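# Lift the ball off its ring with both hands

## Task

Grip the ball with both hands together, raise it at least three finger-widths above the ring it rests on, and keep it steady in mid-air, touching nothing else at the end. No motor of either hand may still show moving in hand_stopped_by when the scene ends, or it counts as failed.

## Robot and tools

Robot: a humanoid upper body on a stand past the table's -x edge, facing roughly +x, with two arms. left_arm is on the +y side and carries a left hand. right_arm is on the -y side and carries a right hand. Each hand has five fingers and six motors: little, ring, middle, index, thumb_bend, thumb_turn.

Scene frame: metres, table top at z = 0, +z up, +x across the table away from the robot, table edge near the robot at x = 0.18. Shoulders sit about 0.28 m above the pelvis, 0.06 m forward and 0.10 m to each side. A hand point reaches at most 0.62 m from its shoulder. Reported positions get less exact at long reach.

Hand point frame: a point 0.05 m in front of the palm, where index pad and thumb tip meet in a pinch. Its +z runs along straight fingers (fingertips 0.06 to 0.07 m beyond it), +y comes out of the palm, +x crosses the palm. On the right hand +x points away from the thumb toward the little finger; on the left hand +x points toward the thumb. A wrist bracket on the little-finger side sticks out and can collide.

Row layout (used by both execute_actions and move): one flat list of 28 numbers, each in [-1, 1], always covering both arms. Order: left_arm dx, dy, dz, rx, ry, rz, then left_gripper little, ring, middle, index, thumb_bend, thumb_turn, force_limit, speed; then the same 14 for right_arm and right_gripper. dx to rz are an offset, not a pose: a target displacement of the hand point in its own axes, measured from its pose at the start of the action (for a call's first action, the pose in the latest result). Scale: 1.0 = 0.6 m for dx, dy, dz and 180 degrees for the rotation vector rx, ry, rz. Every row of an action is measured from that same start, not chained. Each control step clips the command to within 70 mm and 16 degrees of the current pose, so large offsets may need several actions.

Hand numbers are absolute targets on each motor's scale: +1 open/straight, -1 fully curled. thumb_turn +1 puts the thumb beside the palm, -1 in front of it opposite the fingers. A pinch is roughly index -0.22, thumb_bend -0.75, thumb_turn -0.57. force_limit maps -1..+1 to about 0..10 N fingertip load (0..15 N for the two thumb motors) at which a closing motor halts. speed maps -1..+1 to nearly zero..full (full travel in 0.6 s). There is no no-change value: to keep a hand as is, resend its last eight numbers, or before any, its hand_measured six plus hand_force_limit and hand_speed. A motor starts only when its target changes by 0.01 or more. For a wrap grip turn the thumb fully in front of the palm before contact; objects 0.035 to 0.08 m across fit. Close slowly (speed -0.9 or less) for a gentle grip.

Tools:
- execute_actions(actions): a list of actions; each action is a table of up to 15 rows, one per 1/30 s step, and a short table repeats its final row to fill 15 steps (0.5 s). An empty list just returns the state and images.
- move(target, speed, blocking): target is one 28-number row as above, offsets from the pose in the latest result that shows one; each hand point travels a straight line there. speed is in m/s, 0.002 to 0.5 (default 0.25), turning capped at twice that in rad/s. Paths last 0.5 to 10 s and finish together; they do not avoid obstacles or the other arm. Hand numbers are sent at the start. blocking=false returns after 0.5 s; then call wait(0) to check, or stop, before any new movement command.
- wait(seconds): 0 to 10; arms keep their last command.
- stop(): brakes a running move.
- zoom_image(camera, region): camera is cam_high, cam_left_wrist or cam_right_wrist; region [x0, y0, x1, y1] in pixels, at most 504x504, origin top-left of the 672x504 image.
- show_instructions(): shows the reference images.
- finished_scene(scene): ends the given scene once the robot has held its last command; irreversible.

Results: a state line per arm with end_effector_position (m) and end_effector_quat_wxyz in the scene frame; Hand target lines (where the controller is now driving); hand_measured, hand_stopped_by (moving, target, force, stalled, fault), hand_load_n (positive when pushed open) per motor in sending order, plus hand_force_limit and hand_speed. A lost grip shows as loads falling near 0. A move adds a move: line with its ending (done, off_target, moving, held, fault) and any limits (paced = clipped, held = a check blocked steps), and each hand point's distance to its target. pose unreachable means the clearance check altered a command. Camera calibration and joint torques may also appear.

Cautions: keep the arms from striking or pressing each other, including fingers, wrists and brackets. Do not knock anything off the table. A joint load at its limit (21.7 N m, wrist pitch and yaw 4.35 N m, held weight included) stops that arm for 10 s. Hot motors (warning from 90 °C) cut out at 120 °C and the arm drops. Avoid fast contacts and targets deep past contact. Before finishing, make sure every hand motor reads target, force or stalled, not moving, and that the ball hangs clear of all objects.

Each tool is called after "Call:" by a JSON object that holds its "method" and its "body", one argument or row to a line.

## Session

Call:
{"method": "execute_actions", "body": {
  "actions": []
}}

Scene clock: 0.00 s.
left_arm: end_effector_position=(+0.2259, +0.1557, +0.4707) hand_measured=(+1.000, +1.000, +1.000, +1.000, +1.000, +1.000) hand_load_n=(+0.0, +0.0, +0.0, +0.0, +0.0, +0.0) hand_stopped_by=(target, target, target, target, target, target) hand_force_limit=0.00 hand_speed=-0.80 end_effector_quat_wxyz=(+0.123, +0.224, -0.034, +0.966) | right_arm: end_effector_position=(+0.2066, -0.1237, +0.4971) hand_measured=(+1.000, +1.000, +1.000, +1.000, +1.000, +1.000) hand_load_n=(+0.0, +0.0, +0.0, +0.0, +0.0, +0.0) hand_stopped_by=(target, target, target, target, target, target) hand_force_limit=0.00 hand_speed=-0.80 end_effector_quat_wxyz=(+0.967, -0.182, +0.164, -0.065)
Joint positions: left_arm=[ 0.064  0.46   0.131 -0.44  -0.603 -0.96  -0.219] | right_arm=[-0.085 -0.448 -0.31  -0.377  0.463 -0.961  0.294]
Joint velocities: left_arm=[ 0.006  0.     0.003 -0.002 -0.003  0.     0.   ] | right_arm=[-0.002  0.014 -0.006 -0.006  0.005  0.     0.   ]
Joint torques (N m, as the arm reports them, + toward a larger angle): no reading
Hand target (left_arm): +0.226, +0.156, +0.471; +0.123, +0.224, -0.034, +0.966
Hand target (right_arm): +0.207, -0.124, +0.497; +0.967, -0.182, +0.164, -0.065
camera_calibration (this result's frames):
cam_left_wrist: T_world_to_cam=[[0.314361, 0.946611, -0.0714519, -0.197025], [-0.937245, 0.297529, -0.18179, 0.24291], [-0.150826, 0.124116, 0.980738, -0.321712], [0, 0, 0, 1]] pos_world=[0.241081, 0.154163, 0.345596]
cam_right_wrist: T_world_to_cam=[[0.0560096, 0.92902, -0.365766, 0.280159], [-0.961184, -0.0489558, -0.27153, 0.326444], [-0.270164, 0.366776, 0.890217, -0.209384], [0, 0, 0, 1]] pos_world=[0.241513, -0.167495, 0.377509]

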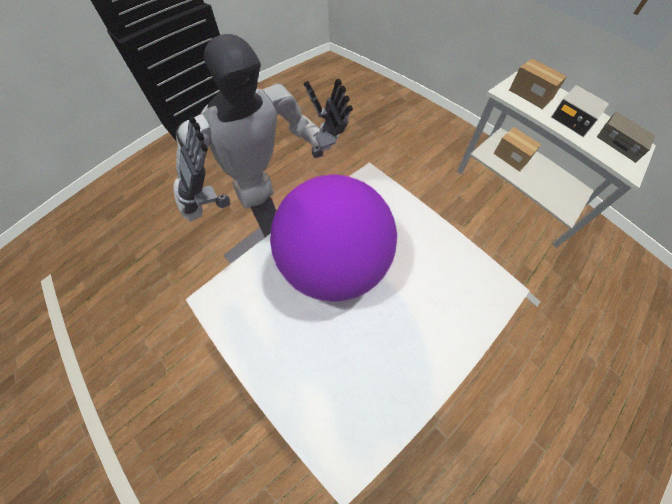

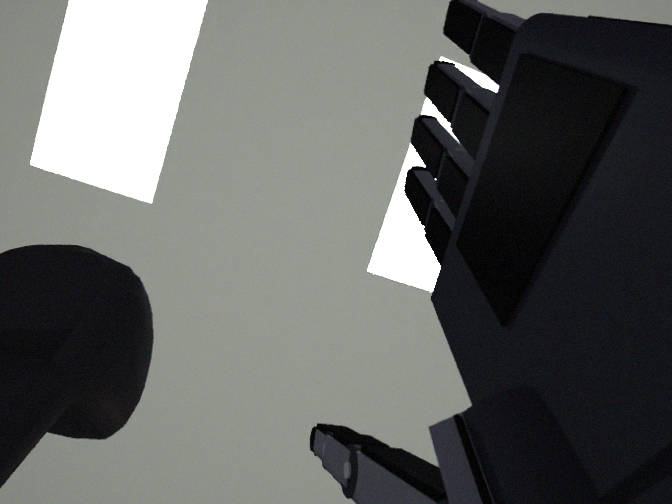

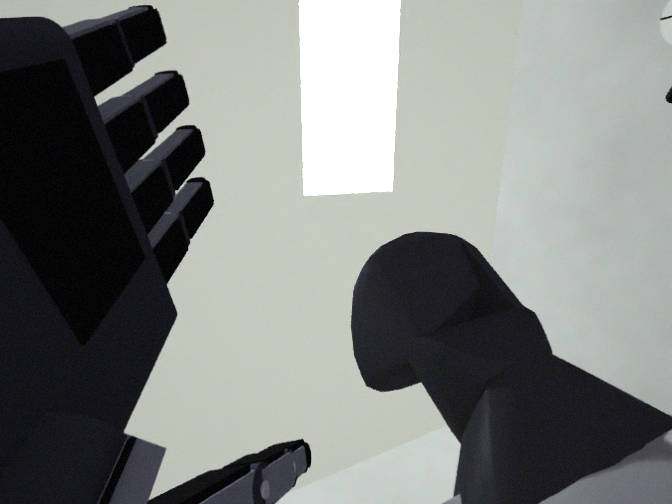

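Call:
{"method": "move", "body": {
  "target": [-0.1753,-0.3175,-0.1793,0.120,-0.340,-0.032,0.8,0.8,0.8,0.8,1,1,0,0, 0.3127,-0.1552,-0.2778,0.1079,0.3813,0.1917,0.8,0.8,0.8,0.8,1,1,0,0],
  "speed": 0.3
}}

Scene clock: 18.17 s.
left_arm: end_effector_position=(+0.3239, +0.3281, +0.3308) hand_measured=(+0.800, +0.800, +0.800, +0.800, +1.000, +1.000) hand_load_n=(+0.0, +0.0, +0.0, +0.0, +0.0, +0.0) hand_stopped_by=(target, target, target, target, target, target) hand_force_limit=0.00 hand_speed=0.00 end_effector_quat_wxyz=(+0.081, +0.706, +0.078, +0.700) | right_arm: end_effector_position=(+0.3212, -0.3069, +0.3356) hand_measured=(+0.800, +0.800, +0.800, +0.800, +1.000, +1.000) hand_load_n=(+0.0, +0.0, +0.0, +0.0, +0.0, +0.0) hand_stopped_by=(target, target, target, target, target, target) hand_force_limit=0.00 hand_speed=0.00 end_effector_quat_wxyz=(+0.706, +0.088, +0.699, +0.069)
Joint positions: left_arm=[ 0.505  0.753  0.79  -0.168 -1.182  0.08  -0.455] | right_arm=[ 0.328 -0.934 -0.261 -0.004  1.334 -0.25   0.388]
Joint velocities: left_arm=[ 0.014  0.003  0.     0.    -0.028  0.009  0.   ] | right_arm=[ 0.002  0.003  0.008  0.    -0.002  0.006  0.   ]
Joint torques (N m, as the arm reports them, + toward a larger angle): left_arm=[ 0.84  4.19  3.39 -0.69 -0.49 -1.04 -0.29] | right_arm=[-0.87 -6.48 -2.22 -0.41  0.2  -0.83  0.11]
Hand target (left_arm): +0.324, +0.329, +0.331; +0.081, +0.706, +0.080, +0.699
Hand target (right_arm): +0.322, -0.308, +0.337; +0.706, +0.089, +0.699, +0.070
Off the commanded pose (left_arm): 0.005 m, 2 deg.
Off the commanded pose (right_arm): 0.009 m, 3 deg.
move: off_target (left_arm, right_arm)
camera_calibration (this result's frames):
cam_left_wrist: T_world_to_cam=[[-0.04227, 0.948555, -0.313779, -0.206018], [-0.589991, 0.229755, 0.77403, -0.148327], [0.806303, 0.217845, 0.549927, -0.389349], [0, 0, 0, 1]] pos_world=[0.217713, 0.314316, 0.264279]
cam_right_wrist: T_world_to_cam=[[0.0291955, 0.972484, 0.231133, 0.206509], [-0.592311, -0.169431, 0.787693, -0.127098], [0.80518, -0.1599, 0.571066, -0.367452], [0, 0, 0, 1]] pos_world=[0.214555, -0.281117, 0.262223]

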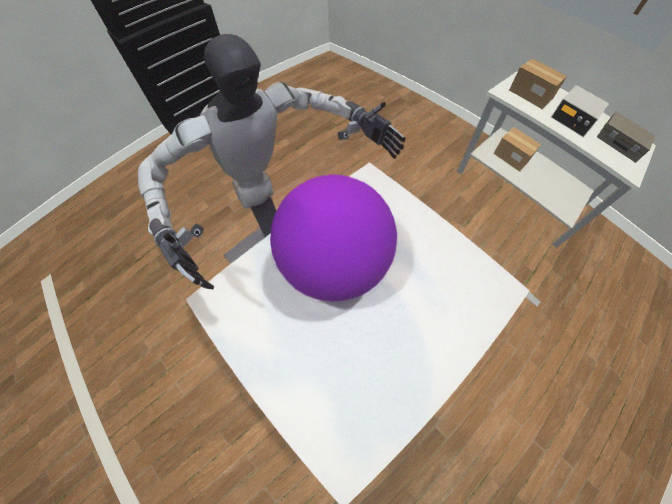

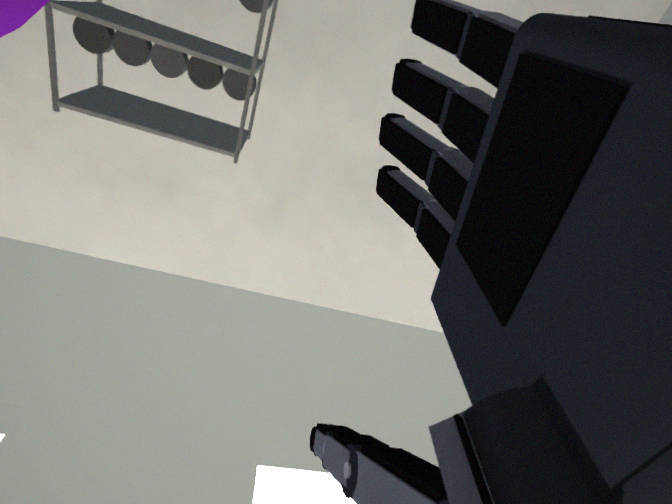

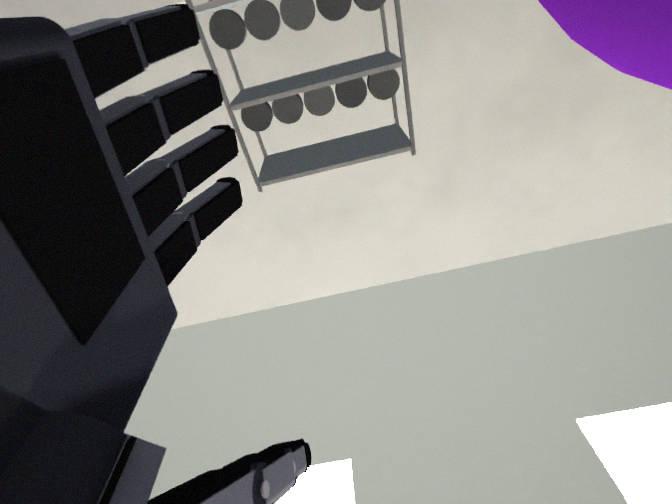

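Call:
{"method": "move", "body": {
  "target": [-0.252,0.1265,0.146,0,0,-0.012,0.8,0.8,0.8,0.8,1,1,0,0, 0.266,0.144,0.141,0,0,0.012,0.8,0.8,0.8,0.8,1,1,0,0],
  "speed": 0.2
}}

Scene clock: 28.47 s.
left_arm: end_effector_position=(+0.4038, +0.2132, +0.1983) hand_measured=(+0.800, +0.800, +0.800, +0.800, +1.000, +1.000) hand_load_n=(+0.0, +0.0, +0.0, +0.0, +0.0, +0.0) hand_stopped_by=(target, target, target, target, target, target) hand_force_limit=0.00 hand_speed=0.00 end_effector_quat_wxyz=(+0.102, +0.704, +0.099, +0.695) | right_arm: end_effector_position=(+0.4060, -0.1832, +0.1892) hand_measured=(+0.800, +0.800, +0.800, +0.800, +1.000, +1.000) hand_load_n=(+0.0, +0.0, +0.0, +0.0, +0.0, +0.0) hand_stopped_by=(target, target, target, target, target, target) hand_force_limit=0.00 hand_speed=0.00 end_effector_quat_wxyz=(+0.694, +0.100, +0.708, +0.084)
Joint positions: left_arm=[-0.07   0.351  0.225  0.31  -0.627 -0.322 -0.322] | right_arm=[-0.327 -0.301  0.17   0.738  0.793 -0.603  0.304]
Joint velocities: left_arm=[-0.002 -0.002  0.    -0.005 -0.006 -0.004  0.   ] | right_arm=[ 0.003  0.003 -0.014  0.     0.008 -0.001  0.009]
Joint torques (N m, as the arm reports them, + toward a larger angle): left_arm=[-2.21  2.92  0.88 -1.47  0.06 -1.42 -0.48] | right_arm=[-3.69 -3.76 -0.62 -1.27  0.03 -1.02  0.19]
Hand target (left_arm): +0.404, +0.213, +0.199; +0.101, +0.704, +0.096, +0.696
Hand target (right_arm): +0.406, -0.184, +0.190; +0.695, +0.102, +0.706, +0.085
Off the commanded pose (left_arm): 0.009 m, 1 deg.
Off the commanded pose (right_arm): 0.013 m, 2 deg.
move: off_target (left_arm, right_arm)
camera_calibration (this result's frames):
cam_left_wrist: T_world_to_cam=[[-0.044387, 0.927663, -0.370772, -0.118618], [-0.586962, 0.276106, 0.761079, 0.0191264], [0.808397, 0.251411, 0.532247, -0.36038], [0, 0, 0, 1]] pos_world=[0.297292, 0.19536, 0.133275]
cam_right_wrist: T_world_to_cam=[[0.0283188, 0.962743, 0.268933, 0.10899], [-0.567756, -0.205939, 0.79702, 0.0409285], [0.822709, -0.175259, 0.540771, -0.336535], [0, 0, 0, 1]] pos_world=[0.297022, -0.155481, 0.120057]

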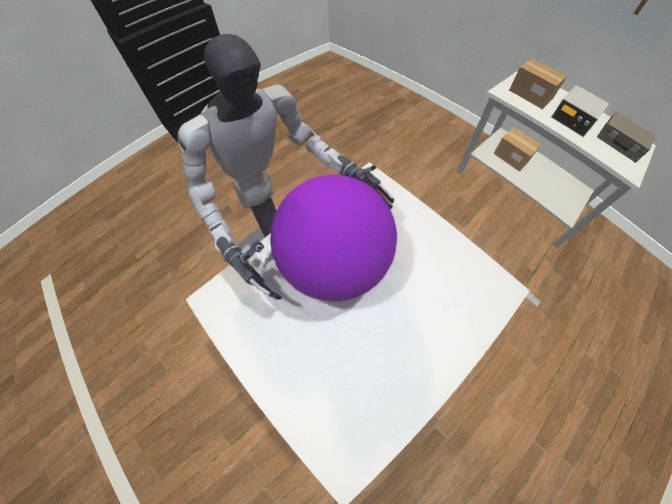

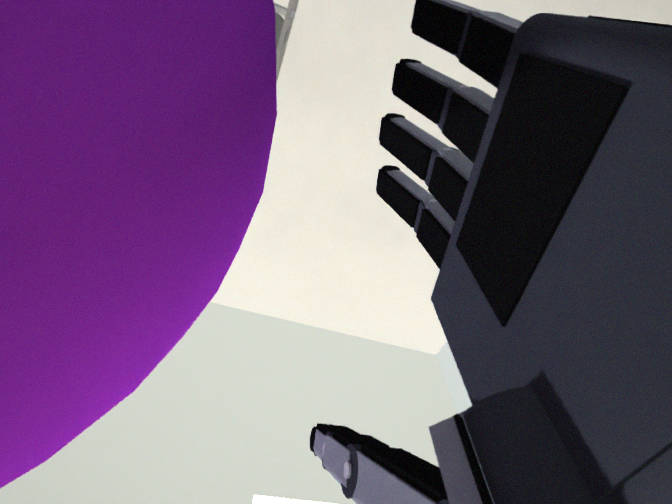

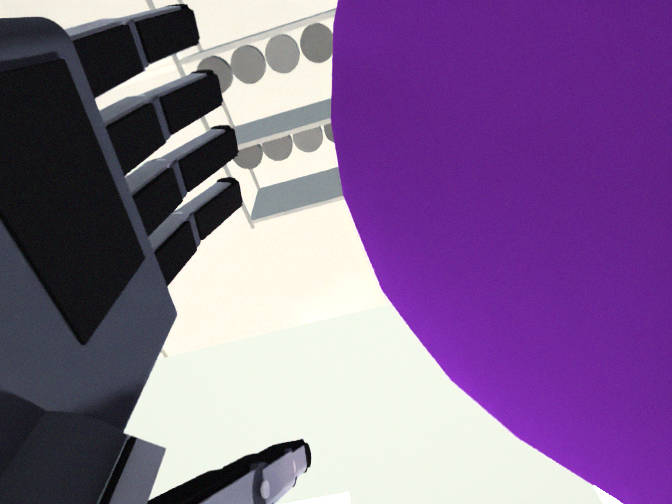

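Call:
{"method": "move", "body": {
  "target": [-0.033,0.112,0,0,0,0,0.8,0.8,0.8,0.8,1,1,0,0, 0.0175,0.116,0,0,0,0,0.8,0.8,0.8,0.8,1,1,0,0],
  "speed": 0.05
}}

Scene clock: 34.40 s.
left_arm: end_effector_position=(+0.4044, +0.1619, +0.2009) hand_measured=(+0.800, +0.800, +0.800, +0.800, +1.000, +1.000) hand_load_n=(+0.0, +0.5, +4.5, +0.0, +0.0, +0.0) hand_stopped_by=(target, target, target, target, target, target) hand_force_limit=0.00 hand_speed=0.00 end_effector_quat_wxyz=(+0.085, +0.700, +0.121, +0.698) | right_arm: end_effector_position=(+0.4068, -0.1339, +0.1928) hand_measured=(+0.800, +0.800, +0.800, +0.800, +1.000, +1.000) hand_load_n=(+0.0, +0.0, +5.0, +0.0, +0.0, +0.0) hand_stopped_by=(target, target, target, target, target, target) hand_force_limit=0.00 hand_speed=0.00 end_effector_quat_wxyz=(+0.692, +0.118, +0.709, +0.059)
Joint positions: left_arm=[-0.038  0.213  0.07   0.167 -0.474 -0.356 -0.058] | right_arm=[-0.263 -0.227  0.332  0.518  0.632 -0.595 -0.071]
Joint velocities: left_arm=[ 0.     0.04  -0.04   0.003  0.    -0.016  0.033] | right_arm=[-0.021 -0.038  0.044  0.008  0.009 -0.022 -0.032]
Joint torques (N m, as the arm reports them, + toward a larger angle): left_arm=[-2.06  0.41 -2.96 -1.54  0.42 -0.96 -1.73] | right_arm=[-3.51 -1.28  1.6  -2.16 -0.76 -0.71  0.99]
Hand target (left_arm): +0.402, +0.145, +0.201; +0.104, +0.703, +0.103, +0.696
Hand target (right_arm): +0.404, -0.113, +0.193; +0.692, +0.095, +0.711, +0.081
Off the commanded pose (left_arm): 0.019 m, 3 deg.
Off the commanded pose (right_arm): 0.021 m, 4 deg.
move: off_target (left_arm, right_arm)
camera_calibration (this result's frames):
cam_left_wrist: T_world_to_cam=[[-0.0959595, 0.921223, -0.377014, -0.0468956], [-0.603045, 0.247533, 0.75833, 0.0433265], [0.791914, 0.300125, 0.531786, -0.350466], [0, 0, 0, 1]] pos_world=[0.299167, 0.13766, 0.135837]
cam_right_wrist: T_world_to_cam=[[0.0899695, 0.962052, 0.257608, 0.0375951], [-0.569941, -0.162383, 0.80548, 0.0537841], [0.816745, -0.21929, 0.533704, -0.332594], [0, 0, 0, 1]] pos_world=[0.298916, -0.100369, 0.1245]

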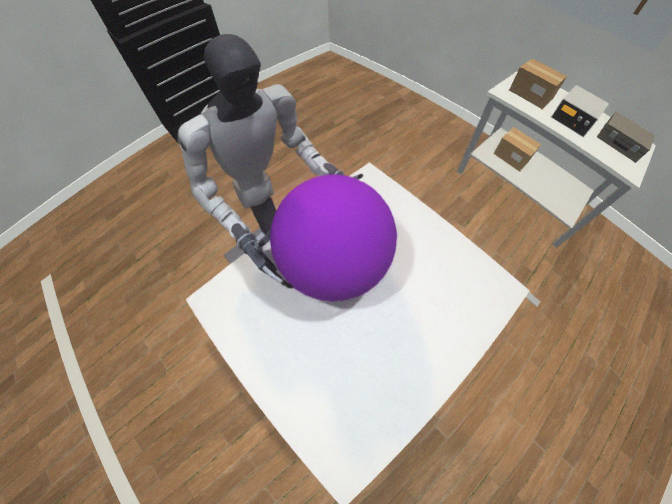

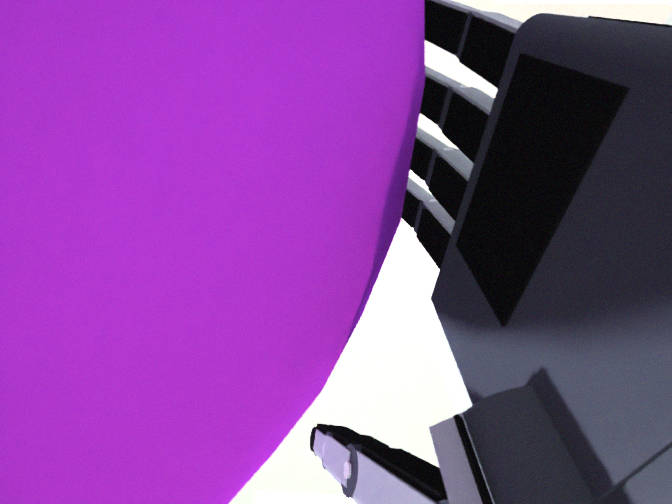

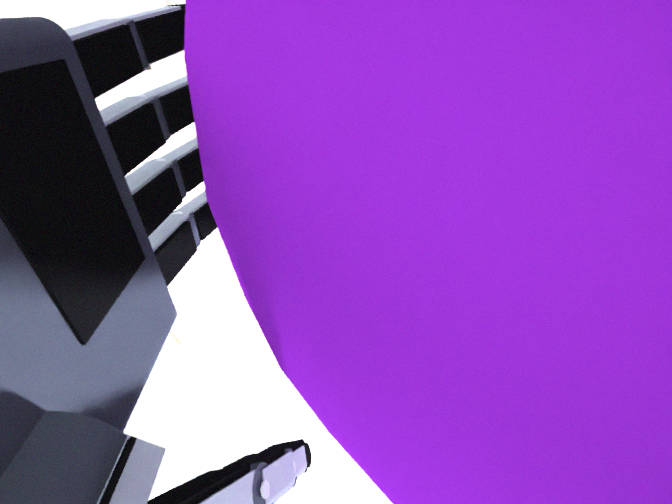

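Call:
{"method": "execute_actions", "body": {
  "actions": [
    [[0.025,0.0447,0,-0.0245,0,0,0.8,0.8,0.8,0.8,1,1,0,0,-0.023,0.0436,0,-0.027,0,0,0.8,0.8,0.8,0.8,1,1,0,0]],
    [[0.025,0.0447,0,-0.0245,0,0,0.8,0.8,0.8,0.8,1,1,0,0,-0.023,0.0436,0,-0.027,0,0,0.8,0.8,0.8,0.8,1,1,0,0]],
    [[0.025,0.0447,0,-0.0245,0,0,0.8,0.8,0.8,0.8,1,1,0,0,-0.023,0.0436,0,-0.027,0,0,0.8,0.8,0.8,0.8,1,1,0,0]],
    [[0.025,0.0447,0,-0.0245,0,0,0.8,0.8,0.8,0.8,1,1,0,0,-0.023,0.0436,0,-0.027,0,0,0.8,0.8,0.8,0.8,1,1,0,0]],
    [[0.025,0.0447,0,-0.0245,0,0,0.8,0.8,0.8,0.8,1,1,0,0,-0.023,0.0436,0,-0.027,0,0,0.8,0.8,0.8,0.8,1,1,0,0]],
    [[0.025,0.0447,0,-0.0245,0,0,0.8,0.8,0.8,0.8,1,1,0,0,-0.023,0.0436,0,-0.027,0,0,0.8,0.8,0.8,0.8,1,1,0,0]],
    [[0.025,0.0447,0,-0.0245,0,0,0.8,0.8,0.8,0.8,1,1,0,0,-0.023,0.0436,0,-0.027,0,0,0.8,0.8,0.8,0.8,1,1,0,0]]
  ]
}}

Call:
{"method": "wait", "body": {
  "seconds": 1.5
}}

Scene clock: 42.63 s.
left_arm: end_effector_position=(+0.4206, +0.1619, +0.3584) hand_measured=(+0.800, +0.800, +0.800, +0.800, +1.000, +1.000) hand_load_n=(+7.5, +0.0, +0.0, +0.0, +0.0, +0.0) hand_stopped_by=(target, target, target, target, target, target) hand_force_limit=0.00 hand_speed=0.00 end_effector_quat_wxyz=(+0.128, +0.644, +0.119, +0.745) | right_arm: end_effector_position=(+0.4296, -0.1573, +0.3385) hand_measured=(+0.800, +0.800, +0.800, +0.800, +1.000, +1.000) hand_load_n=(+5.0, +2.5, +0.0, +0.0, +0.0, +0.0) hand_stopped_by=(target, target, target, target, target, target) hand_force_limit=0.00 hand_speed=0.00 end_effector_quat_wxyz=(+0.733, +0.126, +0.661, +0.098)
Joint positions: left_arm=[-0.115  0.624  0.018 -0.457 -0.847  0.003  0.365] | right_arm=[-0.358 -0.734  0.443 -0.119  1.016 -0.366 -0.401]
Joint velocities: left_arm=[ 0.012  0.044 -0.029  0.026 -0.032  0.     0.027] | right_arm=[ 0.    -0.035  0.061  0.017  0.029 -0.028 -0.027]
Joint torques (N m, as the arm reports them, + toward a larger angle): left_arm=[-4.9   2.4  -0.31 -3.48 -0.01 -2.17 -2.55] | right_arm=[-7.38 -3.1  -0.75 -3.87 -0.64 -1.78  1.6 ]
Hand target (left_arm): +0.417, +0.143, +0.358; +0.150, +0.648, +0.093, +0.741
Hand target (right_arm): +0.425, -0.134, +0.339; +0.733, +0.094, +0.663, +0.120
Off the commanded pose (left_arm): 0.020 m, 4 deg.
Off the commanded pose (right_arm): 0.023 m, 4 deg.
camera_calibration (this result's frames):
cam_left_wrist: T_world_to_cam=[[0.00598725, 0.9008, -0.434193, -0.00502974], [-0.700466, 0.313655, 0.641068, 0.00602186], [0.713661, 0.300299, 0.632857, -0.450411], [0, 0, 0, 1]] pos_world=[0.325689, 0.1379, 0.279001]
cam_right_wrist: T_world_to_cam=[[0.0257414, 0.945291, 0.325211, 0.0225818], [-0.666242, -0.226315, 0.710565, 0.00903369], [0.745291, -0.23496, 0.623967, -0.436439], [0, 0, 0, 1]] pos_world=[0.330712, -0.121848, 0.258561]

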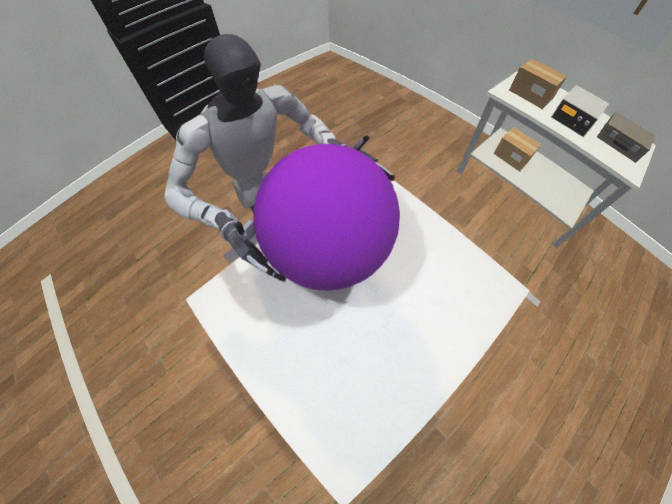

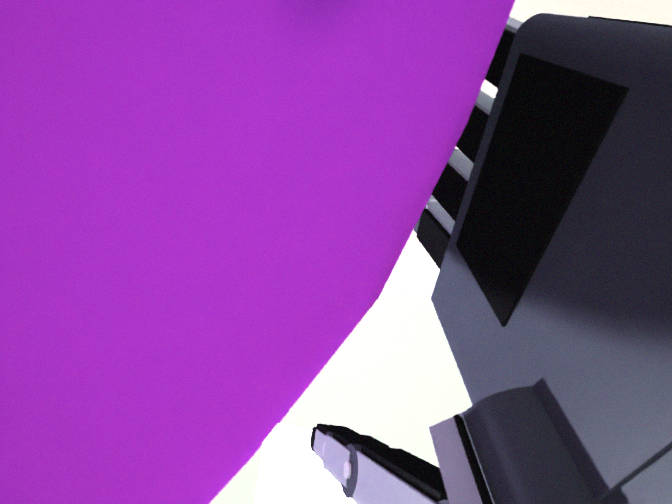

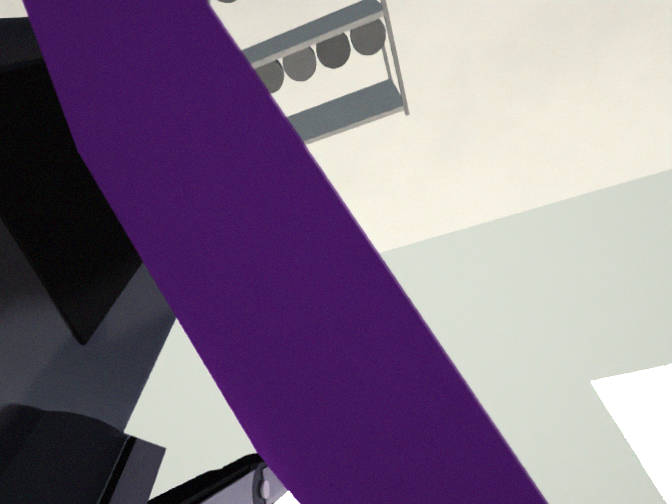

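Scene clock: 44.13 s.
left_arm: end_effector_position=(+0.4207, +0.1618, +0.3579) hand_measured=(+0.800, +0.800, +0.800, +0.800, +1.000, +1.000) hand_load_n=(+7.5, +0.0, +0.0, +0.0, +0.0, +0.0) hand_stopped_by=(target, target, target, target, target, target) hand_force_limit=0.00 hand_speed=0.00 end_effector_quat_wxyz=(+0.128, +0.644, +0.119, +0.745) | right_arm: end_effector_position=(+0.4295, -0.1574, +0.3382) hand_measured=(+0.800, +0.800, +0.800, +0.800, +1.000, +1.000) hand_load_n=(+5.0, +2.5, +0.0, +0.0, +0.0, +0.0) hand_stopped_by=(target, target, target, target, target, target) hand_force_limit=0.00 hand_speed=0.00 end_effector_quat_wxyz=(+0.733, +0.126, +0.661, +0.098)
Joint positions: left_arm=[-0.114  0.626  0.016 -0.456 -0.849  0.002  0.366] | right_arm=[-0.358 -0.736  0.446 -0.118  1.017 -0.369 -0.402]
Joint velocities: left_arm=[ 0.006  0.002 -0.006  0.002  0.02   0.     0.   ] | right_arm=[ 0.    -0.005 -0.015 -0.002 -0.002  0.     0.   ]
Joint torques (N m, as the arm reports them, + toward a larger angle): left_arm=[-4.97  2.14 -0.48 -3.11  0.1  -2.1  -2.54] | right_arm=[-7.45 -3.26 -0.86 -3.83 -0.6  -1.72  1.57]
Hand target (left_arm): +0.417, +0.143, +0.358; +0.150, +0.648, +0.093, +0.741
Hand target (right_arm): +0.425, -0.134, +0.339; +0.733, +0.094, +0.663, +0.120
Off the commanded pose (left_arm): 0.020 m, 4 deg.
Off the commanded pose (right_arm): 0.023 m, 4 deg.
wait: 1.50 s; at rest by 0.17 s
camera_calibration (this result's frames):
cam_left_wrist: T_world_to_cam=[[0.00567328, 0.900933, -0.433921, -0.00514004], [-0.699455, 0.313688, 0.642155, 0.00557656], [0.714654, 0.299865, 0.631942, -0.450135], [0, 0, 0, 1]] pos_world=[0.325621, 0.137861, 0.278648]
cam_right_wrist: T_world_to_cam=[[0.0262044, 0.945257, 0.325274, 0.0225519], [-0.665872, -0.226188, 0.710952, 0.00888459], [0.745606, -0.235221, 0.623493, -0.436181], [0, 0, 0, 1]] pos_world=[0.330544, -0.121907, 0.258303]

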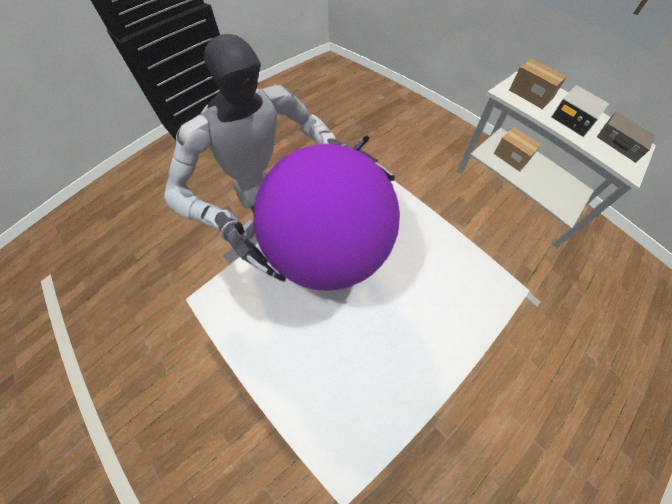

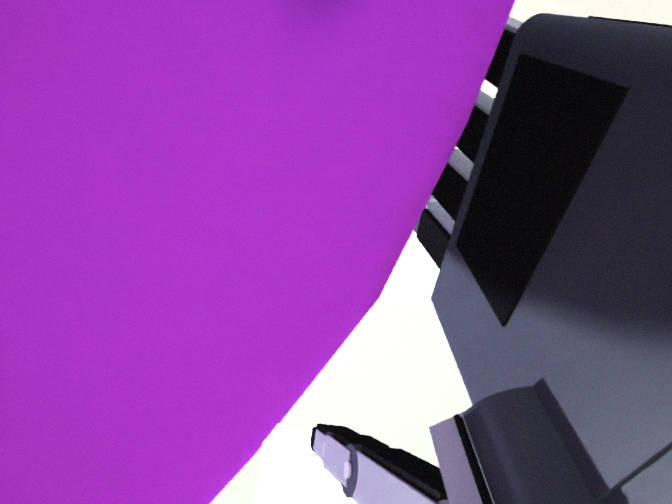

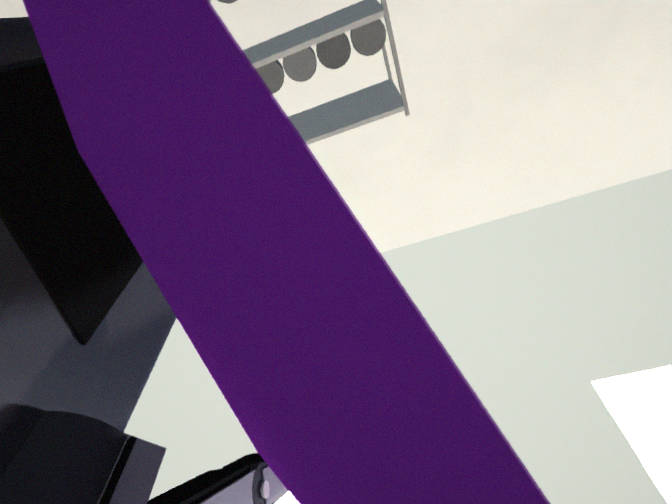

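The ball is stable and about 10 cm off its ring, so I'm ending the scene.

Call:
{"method": "finished_scene", "body": {
  "scene": 2
}}

The scene is finished: the task was done.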